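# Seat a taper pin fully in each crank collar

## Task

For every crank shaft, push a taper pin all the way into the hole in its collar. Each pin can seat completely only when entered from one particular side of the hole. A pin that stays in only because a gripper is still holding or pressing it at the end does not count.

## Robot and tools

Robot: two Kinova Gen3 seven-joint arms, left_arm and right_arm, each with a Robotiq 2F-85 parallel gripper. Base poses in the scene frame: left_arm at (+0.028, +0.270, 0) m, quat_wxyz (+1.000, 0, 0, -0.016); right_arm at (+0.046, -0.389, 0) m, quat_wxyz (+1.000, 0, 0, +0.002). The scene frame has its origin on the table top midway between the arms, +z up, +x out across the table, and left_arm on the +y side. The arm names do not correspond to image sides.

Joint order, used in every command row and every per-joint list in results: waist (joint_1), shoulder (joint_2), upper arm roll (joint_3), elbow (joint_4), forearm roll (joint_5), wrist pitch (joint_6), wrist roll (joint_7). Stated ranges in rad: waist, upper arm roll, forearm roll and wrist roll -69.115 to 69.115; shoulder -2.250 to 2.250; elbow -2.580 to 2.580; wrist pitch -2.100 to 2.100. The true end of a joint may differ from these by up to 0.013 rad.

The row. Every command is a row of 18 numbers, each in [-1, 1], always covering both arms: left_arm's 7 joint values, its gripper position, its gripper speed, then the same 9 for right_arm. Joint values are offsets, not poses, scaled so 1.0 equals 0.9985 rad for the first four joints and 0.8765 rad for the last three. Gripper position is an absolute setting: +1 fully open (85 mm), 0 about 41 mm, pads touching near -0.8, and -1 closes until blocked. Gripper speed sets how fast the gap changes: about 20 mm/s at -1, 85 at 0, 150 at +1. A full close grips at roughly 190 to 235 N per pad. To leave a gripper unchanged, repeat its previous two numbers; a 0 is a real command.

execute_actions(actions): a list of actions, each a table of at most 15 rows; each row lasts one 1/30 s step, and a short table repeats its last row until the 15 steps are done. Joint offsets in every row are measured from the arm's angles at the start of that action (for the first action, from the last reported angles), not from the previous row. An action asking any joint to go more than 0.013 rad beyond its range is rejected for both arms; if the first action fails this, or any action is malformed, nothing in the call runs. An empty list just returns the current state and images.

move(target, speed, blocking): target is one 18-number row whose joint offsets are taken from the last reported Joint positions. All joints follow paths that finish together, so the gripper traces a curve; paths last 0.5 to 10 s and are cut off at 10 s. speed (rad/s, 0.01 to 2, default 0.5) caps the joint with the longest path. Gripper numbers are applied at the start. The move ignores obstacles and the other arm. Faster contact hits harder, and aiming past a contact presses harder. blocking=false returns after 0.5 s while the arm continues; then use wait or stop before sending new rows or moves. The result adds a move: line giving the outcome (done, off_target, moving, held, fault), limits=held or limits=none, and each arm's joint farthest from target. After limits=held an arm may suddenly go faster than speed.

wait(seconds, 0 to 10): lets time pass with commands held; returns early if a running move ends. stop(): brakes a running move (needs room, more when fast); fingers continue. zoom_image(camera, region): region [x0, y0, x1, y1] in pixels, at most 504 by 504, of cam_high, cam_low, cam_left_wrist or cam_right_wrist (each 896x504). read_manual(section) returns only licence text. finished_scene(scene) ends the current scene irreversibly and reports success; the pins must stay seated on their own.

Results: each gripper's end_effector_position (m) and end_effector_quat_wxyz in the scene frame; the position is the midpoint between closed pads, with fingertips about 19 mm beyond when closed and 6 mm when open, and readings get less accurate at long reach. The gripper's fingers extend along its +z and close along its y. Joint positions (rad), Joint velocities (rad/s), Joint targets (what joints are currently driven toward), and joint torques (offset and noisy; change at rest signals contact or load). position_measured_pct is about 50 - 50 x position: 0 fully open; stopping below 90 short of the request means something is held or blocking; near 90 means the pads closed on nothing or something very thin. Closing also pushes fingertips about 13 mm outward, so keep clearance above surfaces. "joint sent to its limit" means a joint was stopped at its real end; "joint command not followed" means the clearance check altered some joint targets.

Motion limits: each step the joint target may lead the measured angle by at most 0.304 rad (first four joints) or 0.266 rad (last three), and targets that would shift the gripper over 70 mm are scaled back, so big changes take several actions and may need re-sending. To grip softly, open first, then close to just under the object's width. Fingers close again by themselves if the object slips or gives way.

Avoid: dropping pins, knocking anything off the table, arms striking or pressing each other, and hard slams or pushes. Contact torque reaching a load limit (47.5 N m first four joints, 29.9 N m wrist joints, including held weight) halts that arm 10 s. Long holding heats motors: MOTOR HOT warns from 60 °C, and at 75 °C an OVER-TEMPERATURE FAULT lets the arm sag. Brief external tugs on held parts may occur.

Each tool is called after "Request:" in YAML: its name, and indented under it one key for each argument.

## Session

Request:
execute_actions:
  actions: []

Scene clock: 0.00 s.
left_arm: end_effector_position=(+0.2747, +0.5542, +0.3119) position_measured_pct=0.0 end_effector_quat_wxyz=(+0.061, +0.978, +0.198, -0.007) | right_arm: end_effector_position=(+0.4501, +0.2311, +0.2352) position_measured_pct=0.0 end_effector_quat_wxyz=(+0.424, -0.149, +0.864, -0.227)
Joint names: [waist, shoulder, upper arm roll, elbow, forearm roll, wrist pitch, wrist roll]
Joint positions: left_arm=[-0.587  0.272 -0.566  1.558  0.21   1.461  3.967] | right_arm=[-1.442  1.308  0.499  0.289  0.523  1.623  0.636]
Joint velocities: left_arm=[-0.     0.     0.001  0.    -0.     0.    -0.   ] | right_arm=[ 0.     0.     0.    -0.002 -0.    -0.    -0.   ]
Joint torques (N m, as the joint torque sensors report them, + toward a larger angle): no reading
Motor temperatures (°C, as the motors report them): left_arm=[26 27 28 31 33 34 38] | right_arm=[31 29 29 31 34 40 36]
Joint targets: left_arm=[-0.587 0.272 -0.566 1.558 0.210 1.461 3.967] | right_arm=[-1.442 1.308 0.499 0.289 0.523 1.623 0.636]

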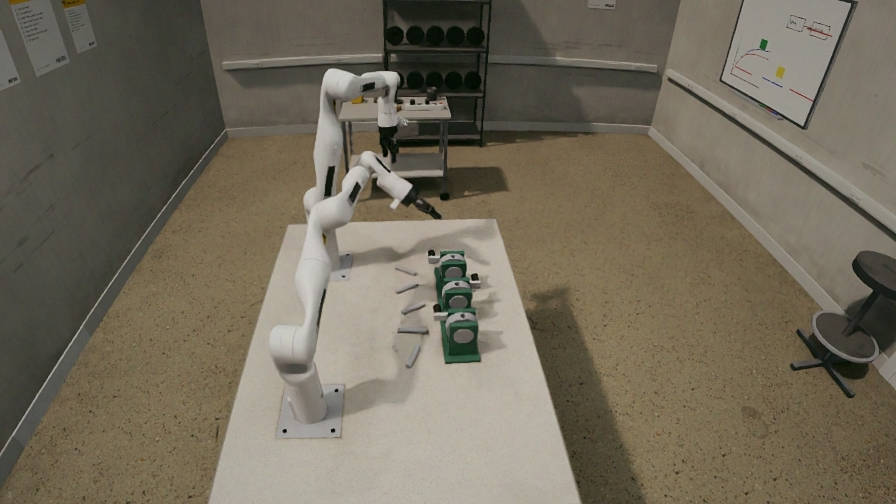

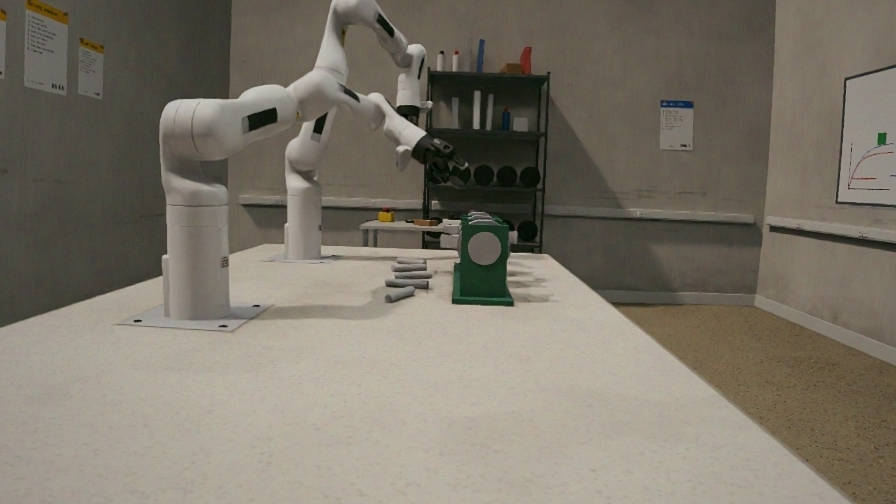

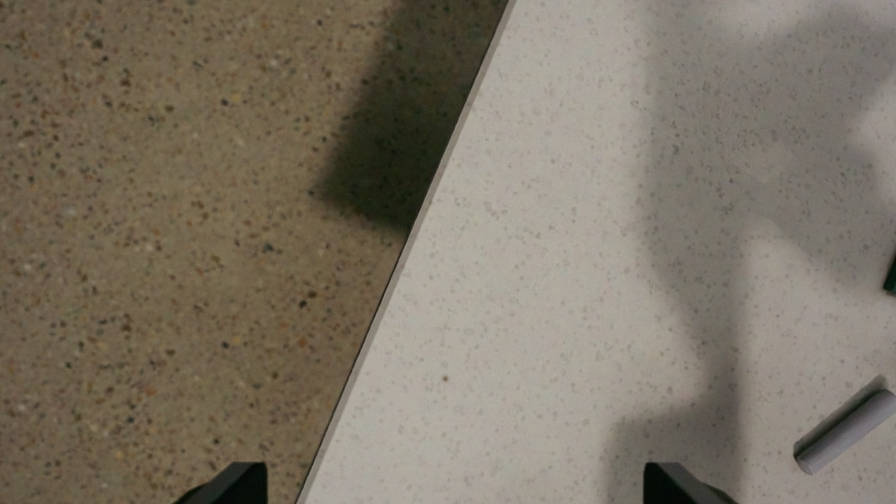

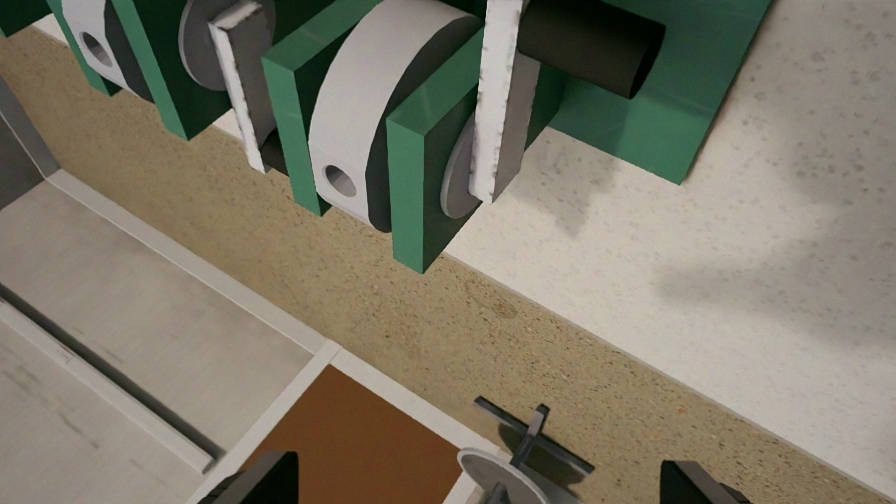

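Request:
move:
  target: [0,0,0.567,0,-0.24,-0.17,0,0,0,0.687,-0.722,-0.5,0.676,-0.597,-0.037,0.2,1,0]
  speed: 0.6

Scene clock: 2.63 s.
left_arm: end_effector_position=(+0.3953, +0.4683, +0.2982) position_measured_pct=49.6 end_effector_quat_wxyz=(-0.000, +0.995, -0.096, -0.000) | right_arm: end_effector_position=(+0.4595, -0.0296, +0.3297) position_measured_pct=0.0 end_effector_quat_wxyz=(-0.000, -0.000, +1.000, +0.000)
Joint names: [waist, shoulder, upper arm roll, elbow, forearm roll, wrist pitch, wrist roll]
Joint positions: left_arm=[-0.587  0.272  0.001  1.558 -0.001  1.312  3.967] | right_arm=[-0.756  0.587  0.     0.964 -0.001  1.59   0.812]
Joint velocities: left_arm=[-0.001  0.    -0.    -0.    -0.     0.    -0.   ] | right_arm=[ 0.003 -0.004 -0.     0.001  0.    -0.     0.   ]
Joint torques (N m, as the joint torque sensors report them, + toward a larger angle): left_arm=[ -0.42 -14.88  -0.37  -8.58   0.02  -0.05  -0.04] | right_arm=[ -0.38 -21.91   0.21  -8.95   0.13   0.21   0.17]
Motor temperatures (°C, as the motors report them): left_arm=[26 27 28 31 33 34 38] | right_arm=[31 29 29 31 34 40 36]
Joint targets: left_arm=[-0.587 0.272 0.001 1.558 -0.001 1.312 3.967] | right_arm=[-0.756 0.587 0.000 0.964 -0.001 1.590 0.812]
move: done; limits=none; left_arm: farthest joint: the waist, 0.000 radians from its target (0.000 radians at the start); right_arm: farthest joint: the waist, 0.000 radians from its target (0.686 radians at the start)

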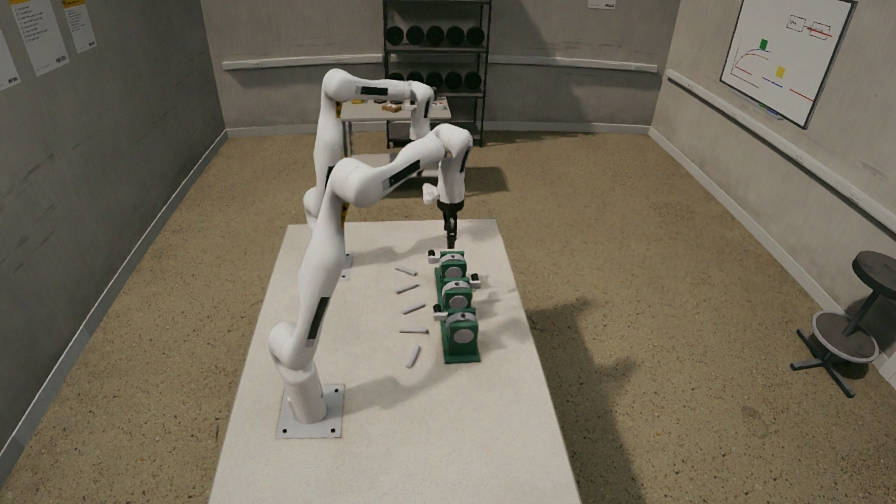

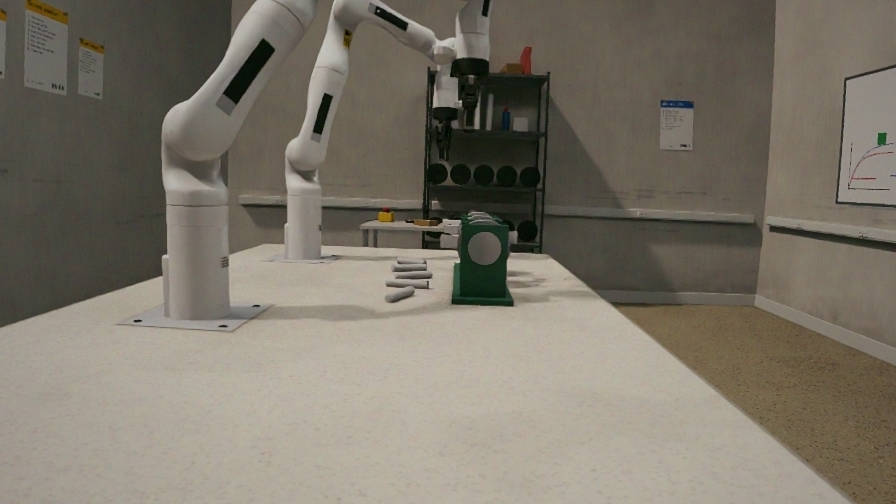

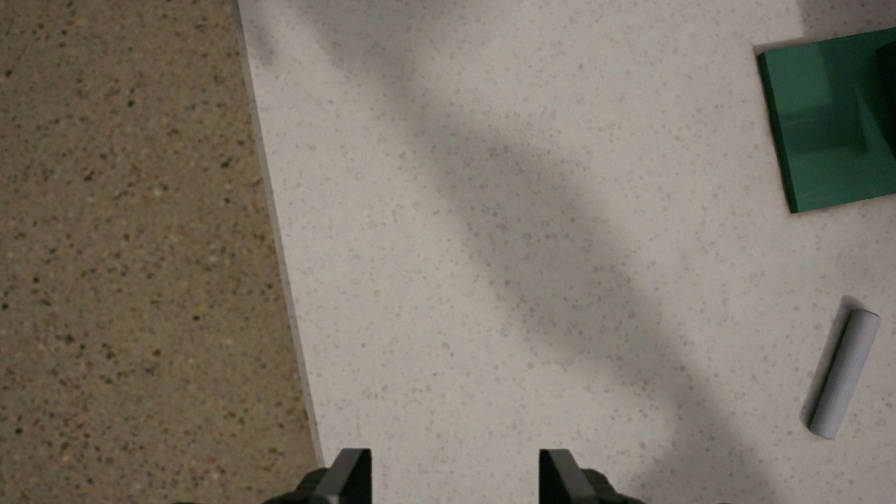

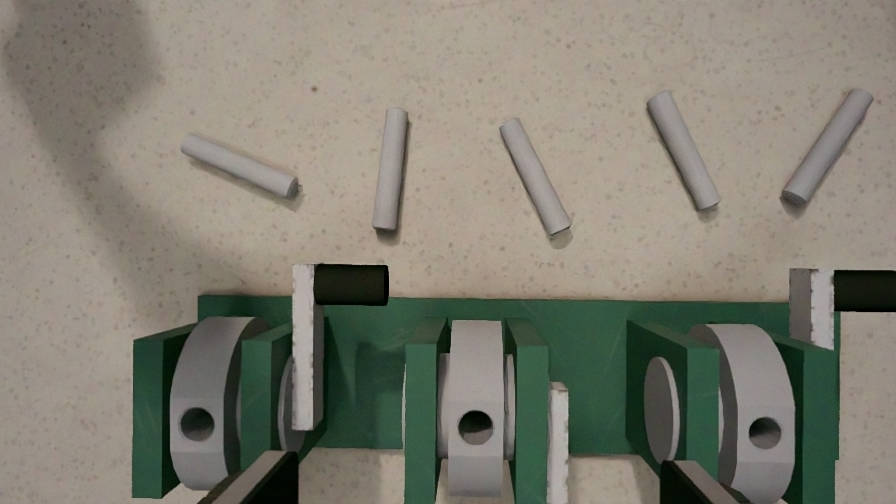

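Request:
zoom_image:
  camera: "cam_right_wrist"
  region: [150,380,530,480]

Request:
zoom_image:
  camera: "cam_right_wrist"
  region: [430,380,810,480]

Request:
zoom_image:
  camera: "cam_right_wrist"
  region: [160,80,460,250]

Request:
zoom_image:
  camera: "cam_right_wrist"
  region: [470,80,770,250]

Request:
zoom_image:
  camera: "cam_right_wrist"
  region: [696,70,896,230]

Region (150, 380, 530, 480) of cam_right_wrist's 896x504 image, scaled by 1.326; it fills the top 133 rows of this view, and the rest is white.

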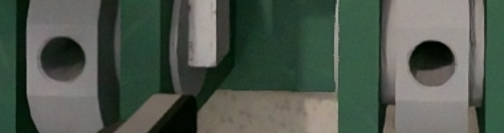

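Region (430, 380, 810, 480) of cam_right_wrist's 896x504 image, scaled by 1.326; it fills the top 133 rows of this view, and the rest is white.

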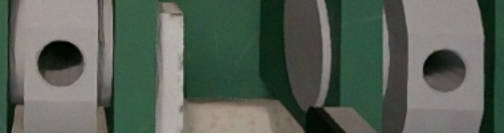

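Region (160, 80, 460, 250) of cam_right_wrist's 896x504 image, scaled by 1.680; it fills the top 286 rows of this view, and the rest is white.

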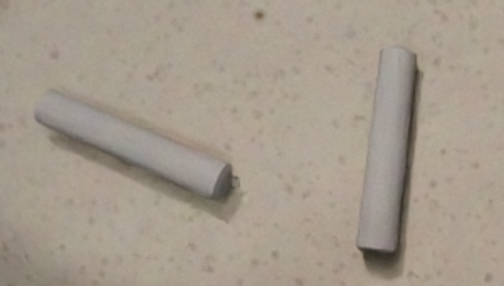

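Region (470, 80, 770, 250) of cam_right_wrist's 896x504 image, scaled by 1.680; it fills the top 286 rows of this view, and the rest is white.

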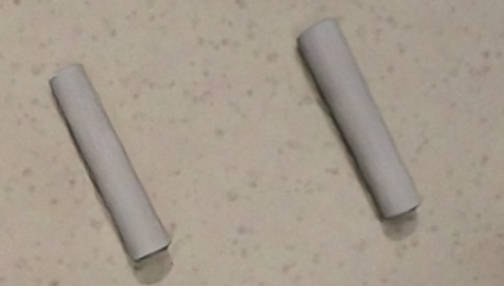

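Region (696, 70, 896, 230) of cam_right_wrist's 896x504 image, scaled by 2.520; it fills the top 403 rows of this view, and the rest is white.

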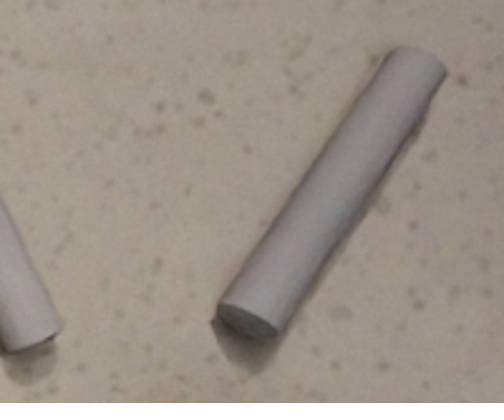

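Zoom holes finer.

Request:
zoom_image:
  camera: "cam_right_wrist"
  region: [168,395,228,455]

Request:
zoom_image:
  camera: "cam_right_wrist"
  region: [446,397,506,457]

Request:
zoom_image:
  camera: "cam_right_wrist"
  region: [735,403,795,463]

Region (168, 395, 228, 455) of cam_right_wrist's 896x504 image, scaled by 8.400.

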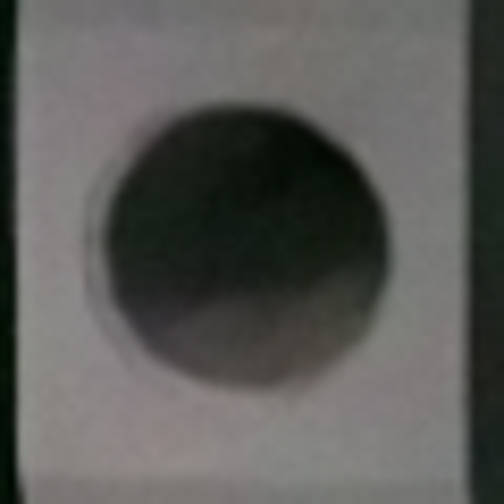

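Region (446, 397, 506, 457) of cam_right_wrist's 896x504 image, scaled by 8.400.

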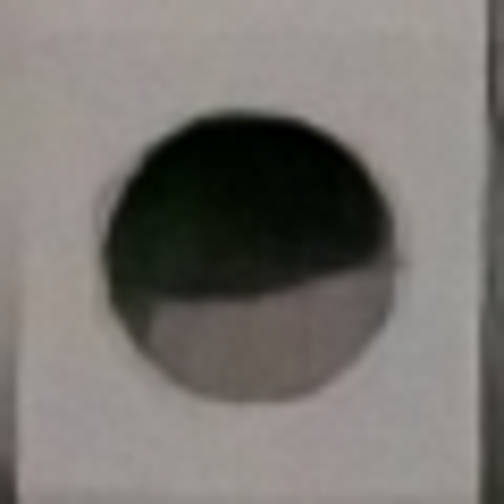

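Region (735, 403, 795, 463) of cam_right_wrist's 896x504 image, scaled by 8.400.

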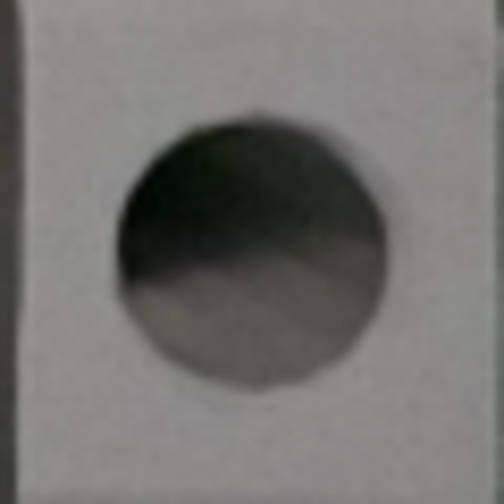

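Request:
move:
  target: [0.649,0.072,0,0.277,0,-0.398,-0.835,0.1,0,0.05,-0.1,0,0.5,0,-0.45,-1,0,0]
  speed: 0.9

Request:
move:
  target: [0,0.128,0,0.109,0,-0.271,0,0.1,0,0.057,-0.04,0,0.597,0,-0.639,-1,0,0]
  speed: 0.8

Scene clock: 8.30 s.
left_arm: end_effector_position=(+0.4237, +0.2079, +0.1902) position_measured_pct=45.2 end_effector_quat_wxyz=(-0.000, +0.707, -0.707, -0.000) | right_arm: end_effector_position=(+0.4314, -0.0898, +0.2285) position_measured_pct=49.6 end_effector_quat_wxyz=(-0.001, +0.447, +0.895, -0.002)
Joint names: [waist, shoulder, upper arm roll, elbow, forearm roll, wrist pitch, wrist roll]
Joint positions: left_arm=[ 0.061  0.344  0.001  1.835 -0.001  0.963  3.235] | right_arm=[-0.707  0.488  0.     1.464 -0.001  1.196 -0.065]
Joint velocities: left_arm=[ 0.002 -0.    -0.001  0.001 -0.    -0.    -0.   ] | right_arm=[ 0.    -0.003 -0.     0.     0.     0.     0.   ]
Joint torques (N m, as the joint torque sensors report them, + toward a larger angle): left_arm=[  0.2  -14.39   0.1   -7.73  -0.26  -0.38  -0.18] | right_arm=[ -0.47 -18.47   0.01  -8.11   0.06   0.28  -0.11]
Motor temperatures (°C, as the motors report them): left_arm=[26 27 28 31 33 34 38] | right_arm=[31 29 29 31 34 40 36]
Joint targets: left_arm=[0.061 0.344 0.001 1.835 -0.001 0.963 3.235] | right_arm=[-0.706 0.488 0.000 1.464 -0.001 1.196 -0.065]
move: done; limits=none; left_arm: farthest joint: the waist, 0.000 radians from its target (0.648 radians at the start); right_arm: farthest joint: the waist, 0.000 radians from its target (0.050 radians at the start)

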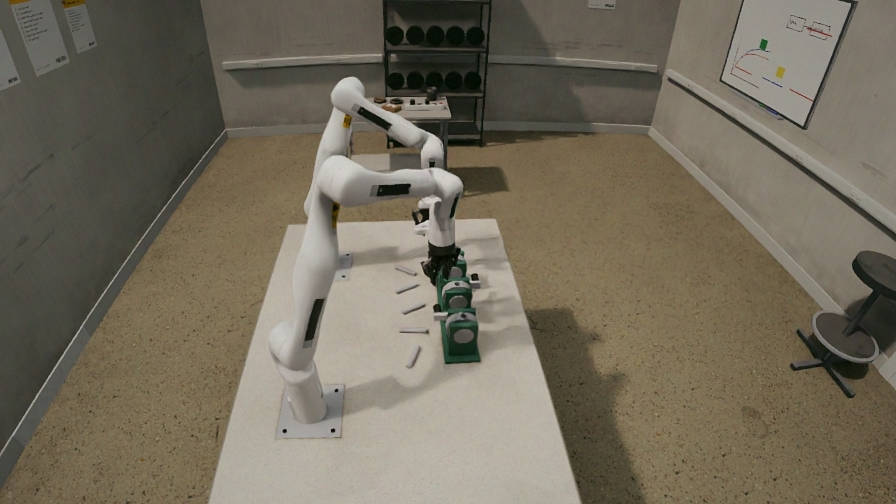

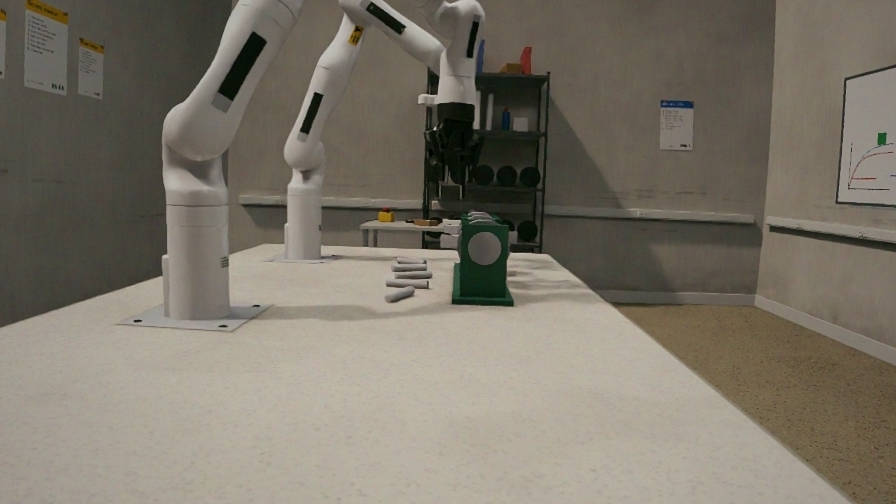

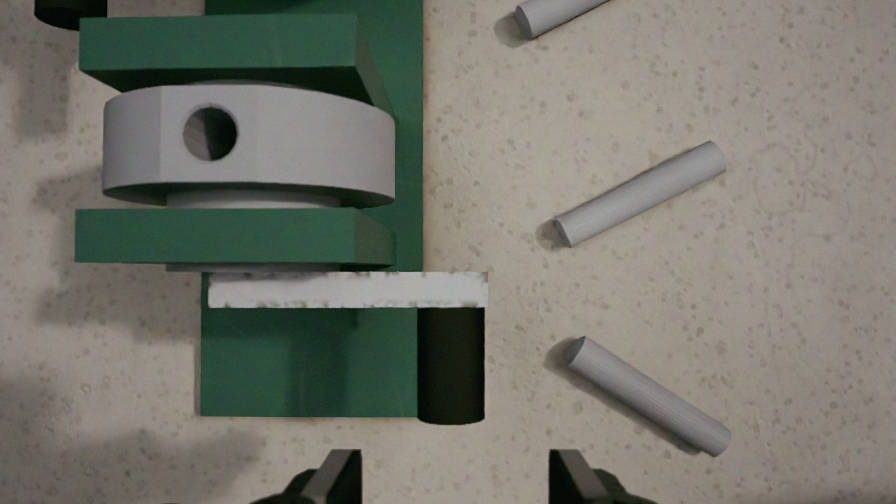

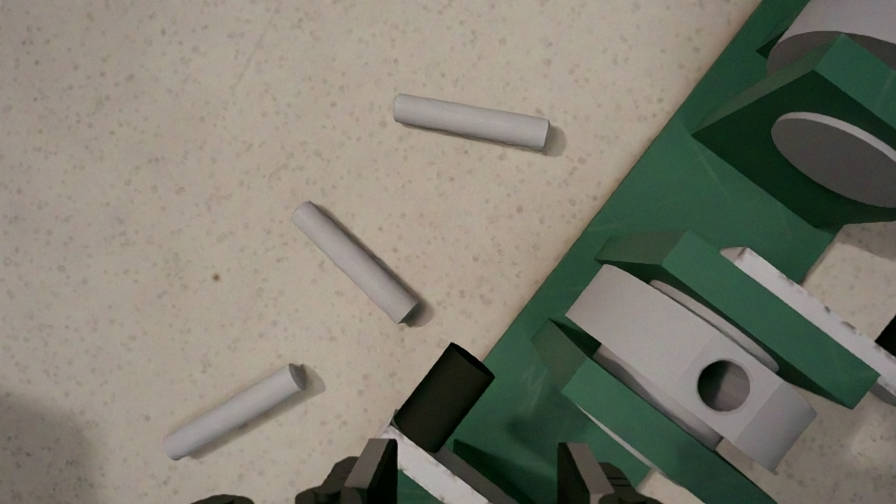

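Scene clock: 9.87 s.
left_arm: end_effector_position=(+0.4240, +0.2078, +0.1134) position_measured_pct=45.2 end_effector_quat_wxyz=(-0.000, +0.707, -0.707, +0.000) | right_arm: end_effector_position=(+0.3529, -0.1848, +0.0995) position_measured_pct=49.6 end_effector_quat_wxyz=(-0.000, +0.802, +0.598, -0.001)
Joint names: [waist, shoulder, upper arm roll, elbow, forearm roll, wrist pitch, wrist roll]
Joint positions: left_arm=[ 0.061  0.472  0.001  1.943 -0.001  0.725  3.235] | right_arm=[-0.65   0.448  0.     2.06  -0.001  0.636 -0.942]
Joint velocities: left_arm=[ 0.     0.001 -0.001 -0.    -0.    -0.001 -0.   ] | right_arm=[ 0.001 -0.002 -0.001 -0.    -0.    -0.     0.   ]
Joint torques (N m, as the joint torque sensors report them, + toward a larger angle): left_arm=[ -0.09 -15.77  -0.16  -6.37  -0.04  -0.25  -0.07] | right_arm=[ -0.24 -14.81   0.5   -4.99   0.23   0.24  -0.15]
Motor temperatures (°C, as the motors report them): left_arm=[26 27 28 31 33 34 38] | right_arm=[31 30 29 31 34 40 36]
Joint targets: left_arm=[0.061 0.472 0.001 1.943 -0.001 0.725 3.235] | right_arm=[-0.650 0.448 0.000 2.060 -0.001 0.636 -0.942]
move: done; limits=none; left_arm: farthest joint: the waist, 0.000 radians from its target (0.000 radians at the start); right_arm: farthest joint: the elbow, 0.001 radians from its target (0.597 radians at the start)

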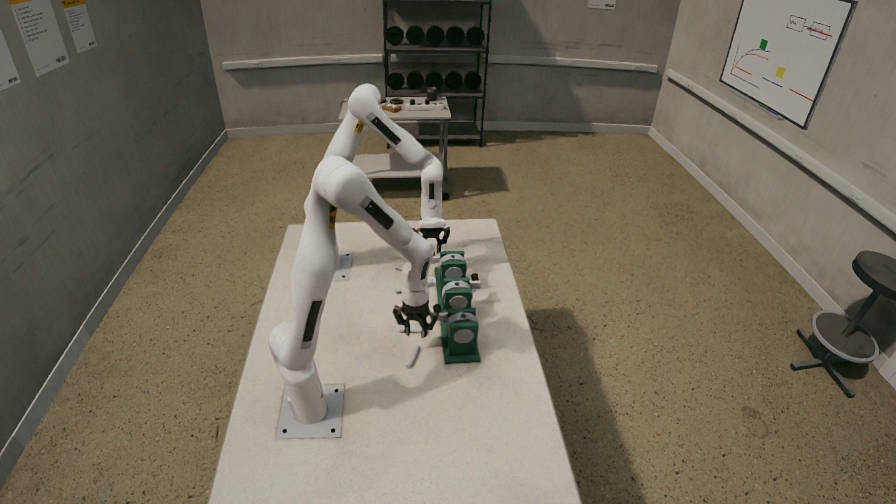

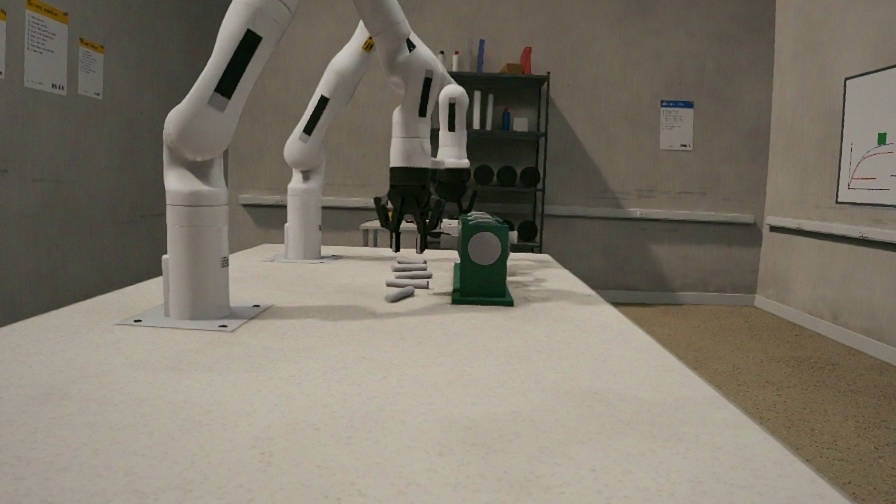

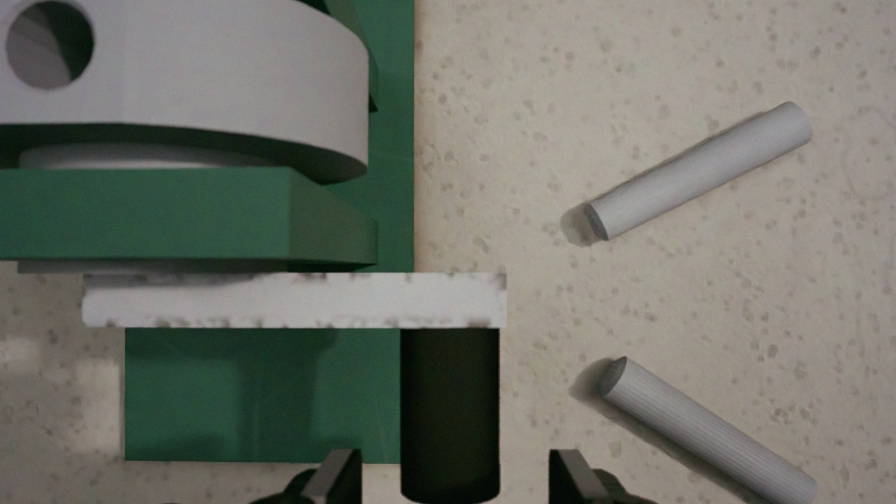

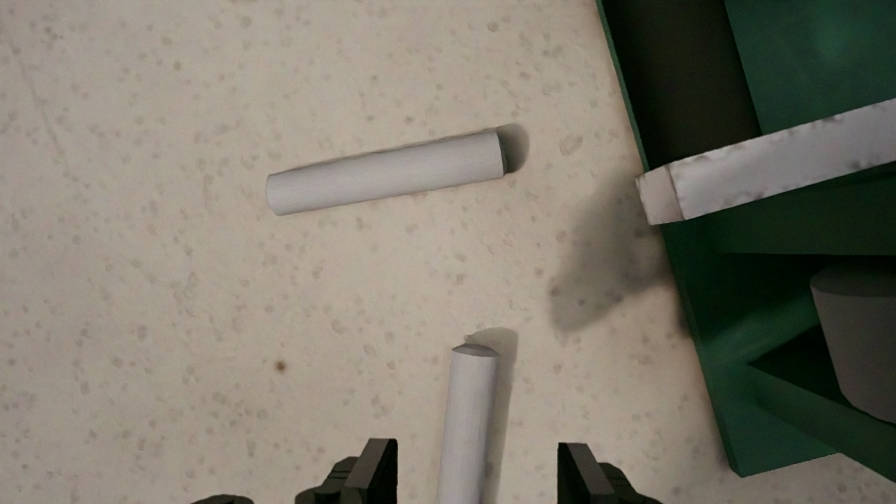

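Request:
move:
  target: [0,0,0,0,0,0,0,-0.4,0,0,0.183,0,0.058,0,-0.277,-0.112,0,0]
  speed: 0.3

Request:
move:
  target: [-0.0015,0.0695,0,0.009,0,-0.088,0,-0.4,0,0,0,0,0,0,0,0,-1,0]
  speed: 0.12

Scene clock: 11.40 s.
left_arm: end_effector_position=(+0.4250, +0.2078, +0.1137) position_measured_pct=68.3 end_effector_quat_wxyz=(-0.001, +0.707, -0.707, +0.001) | right_arm: end_effector_position=(+0.3536, -0.1843, +0.0231) position_measured_pct=49.6 end_effector_quat_wxyz=(-0.000, +0.830, +0.558, +0.000)
Joint names: [waist, shoulder, upper arm roll, elbow, forearm roll, wrist pitch, wrist roll]
Joint positions: left_arm=[ 0.061  0.471  0.001  1.942 -0.001  0.724  3.235] | right_arm=[-0.65   0.63   0.     2.118 -0.001  0.393 -1.04 ]
Joint velocities: left_arm=[-0.  0. -0.  0. -0.  0. -0.] | right_arm=[-0.     0.002 -0.     0.001 -0.    -0.     0.   ]
Joint torques (N m, as the joint torque sensors report them, + toward a larger angle): left_arm=[  0.03 -15.37  -0.35  -5.31   0.     0.5   -0.32] | right_arm=[ -0.22 -15.96   0.59  -2.98   0.18   0.15  -0.09]
Motor temperatures (°C, as the motors report them): left_arm=[26 27 28 31 33 34 38] | right_arm=[31 30 29 31 34 40 36]
Joint targets: left_arm=[0.061 0.472 0.001 1.943 -0.001 0.725 3.235] | right_arm=[-0.650 0.631 0.000 2.118 -0.001 0.393 -1.040]
move: done; limits=none; left_arm: farthest joint: the shoulder, 0.001 radians from its target (0.000 radians at the start); right_arm: farthest joint: the waist, 0.000 radians from its target (0.000 radians at the start)

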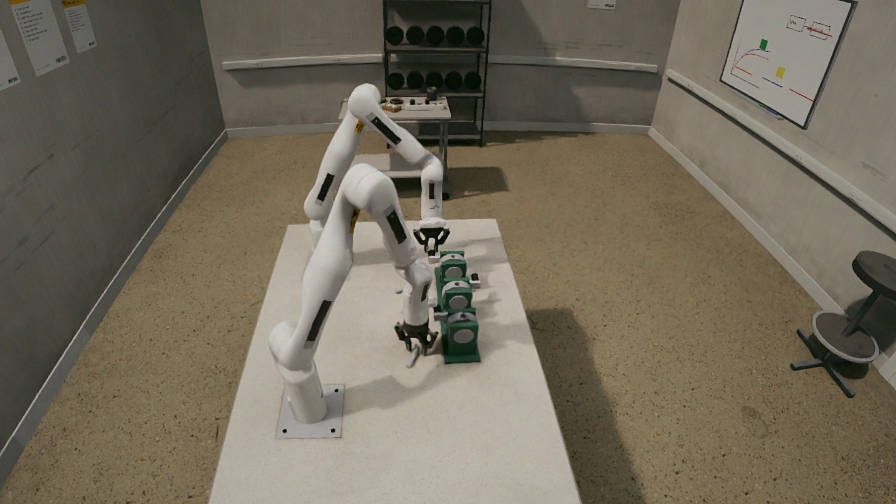

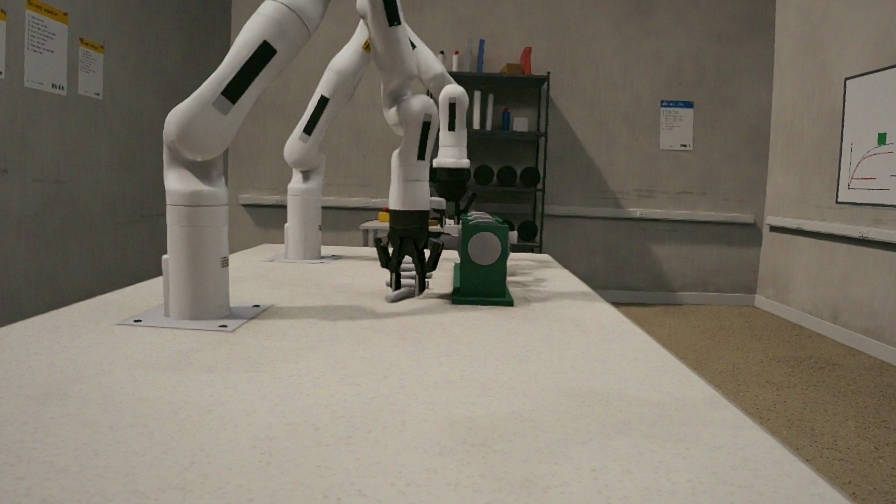

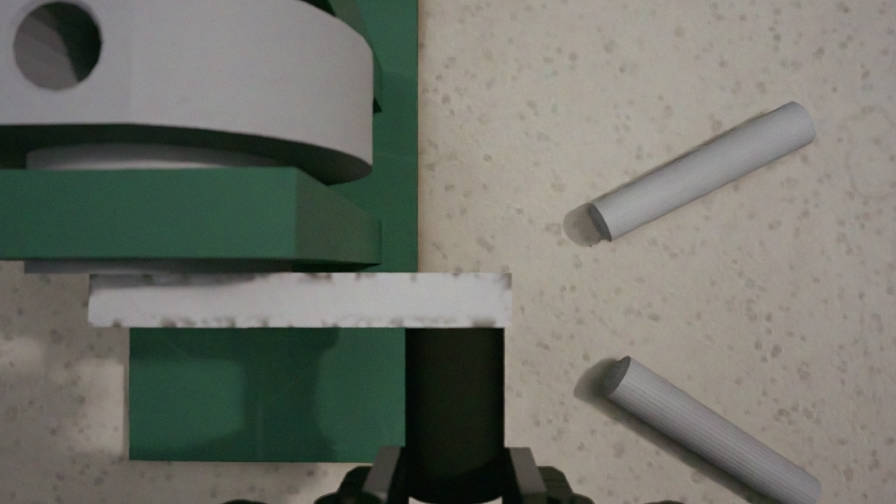

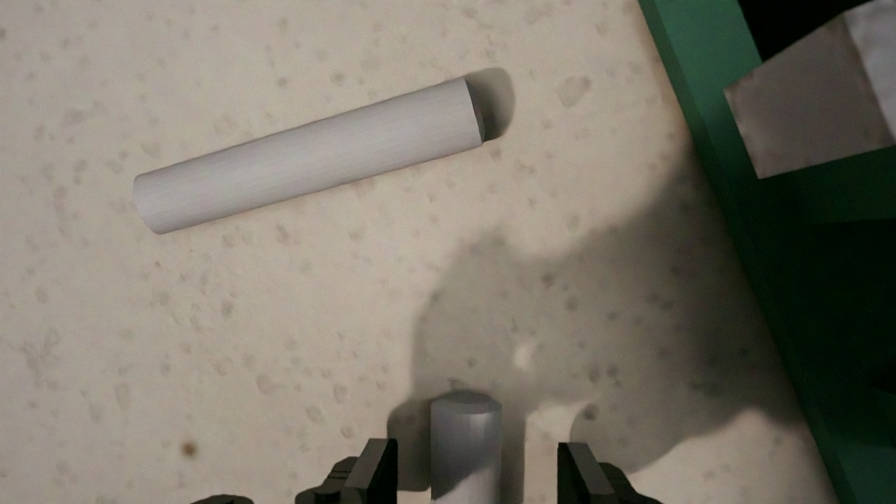

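Scene clock: 12.33 s.
left_arm: end_effector_position=(+0.4319, +0.2078, +0.0845) position_measured_pct=68.3 end_effector_quat_wxyz=(-0.002, +0.707, -0.707, +0.002) | right_arm: end_effector_position=(+0.3535, -0.1843, +0.0235) position_measured_pct=77.4 end_effector_quat_wxyz=(-0.000, +0.830, +0.558, +0.001)
Joint names: [waist, shoulder, upper arm roll, elbow, forearm roll, wrist pitch, wrist roll]
Joint positions: left_arm=[ 0.059  0.54   0.     1.951 -0.001  0.647  3.235] | right_arm=[-0.65   0.629 -0.     2.118 -0.001  0.393 -1.04 ]
Joint velocities: left_arm=[-0.001  0.003  0.001 -0.001  0.     0.001 -0.   ] | right_arm=[-0.    -0.     0.001 -0.002 -0.    -0.     0.   ]
Joint torques (N m, as the joint torque sensors report them, + toward a larger angle): left_arm=[  0.11 -15.74  -0.19  -5.09   0.19  -0.01  -0.04] | right_arm=[  0.2  -15.56   0.81  -3.43   0.16  -0.38  -0.02]
Motor temperatures (°C, as the motors report them): left_arm=[26 27 28 31 33 34 38] | right_arm=[31 30 29 31 34 40 36]
Joint targets: left_arm=[0.059 0.541 0.001 1.951 -0.001 0.647 3.235] | right_arm=[-0.650 0.630 0.000 2.118 -0.001 0.393 -1.040]
move: done; limits=none; left_arm: farthest joint: the shoulder, 0.001 radians from its target (0.069 radians at the start); right_arm: farthest joint: the shoulder, 0.001 radians from its target (0.000 radians at the start)

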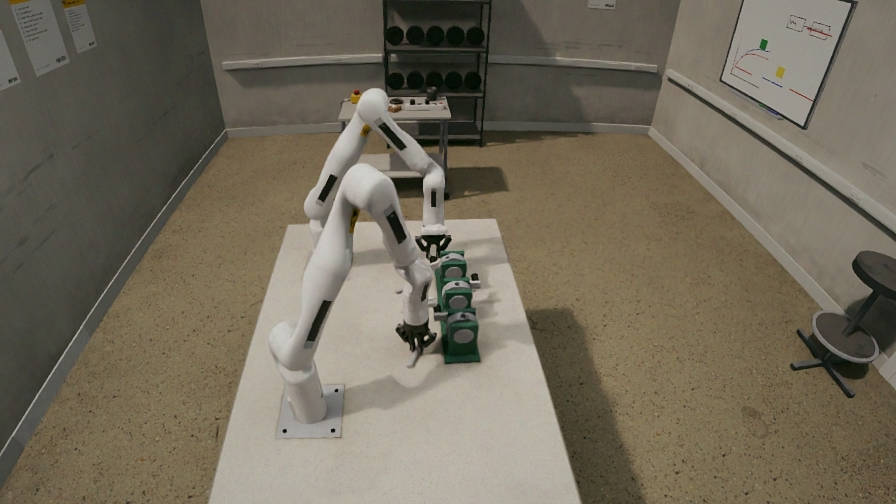

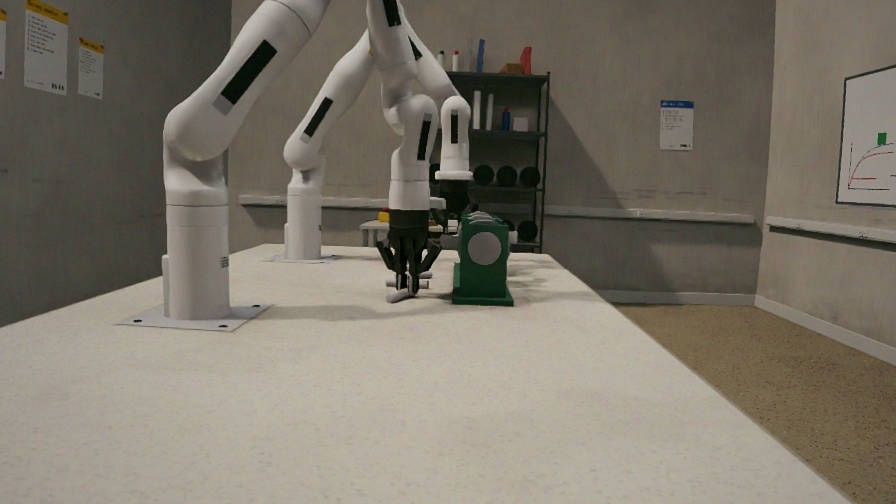

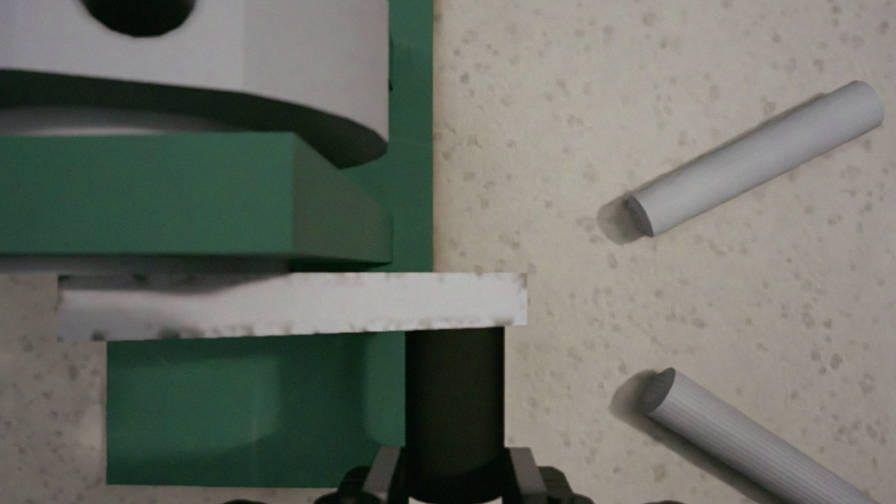

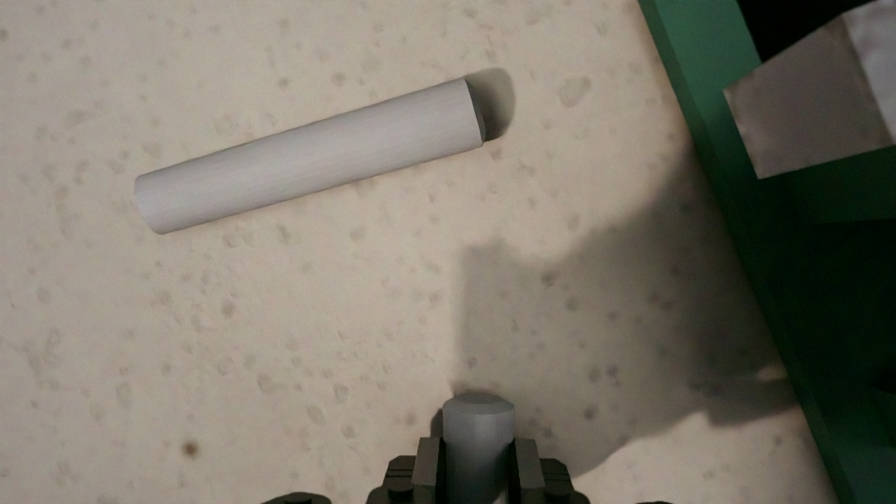

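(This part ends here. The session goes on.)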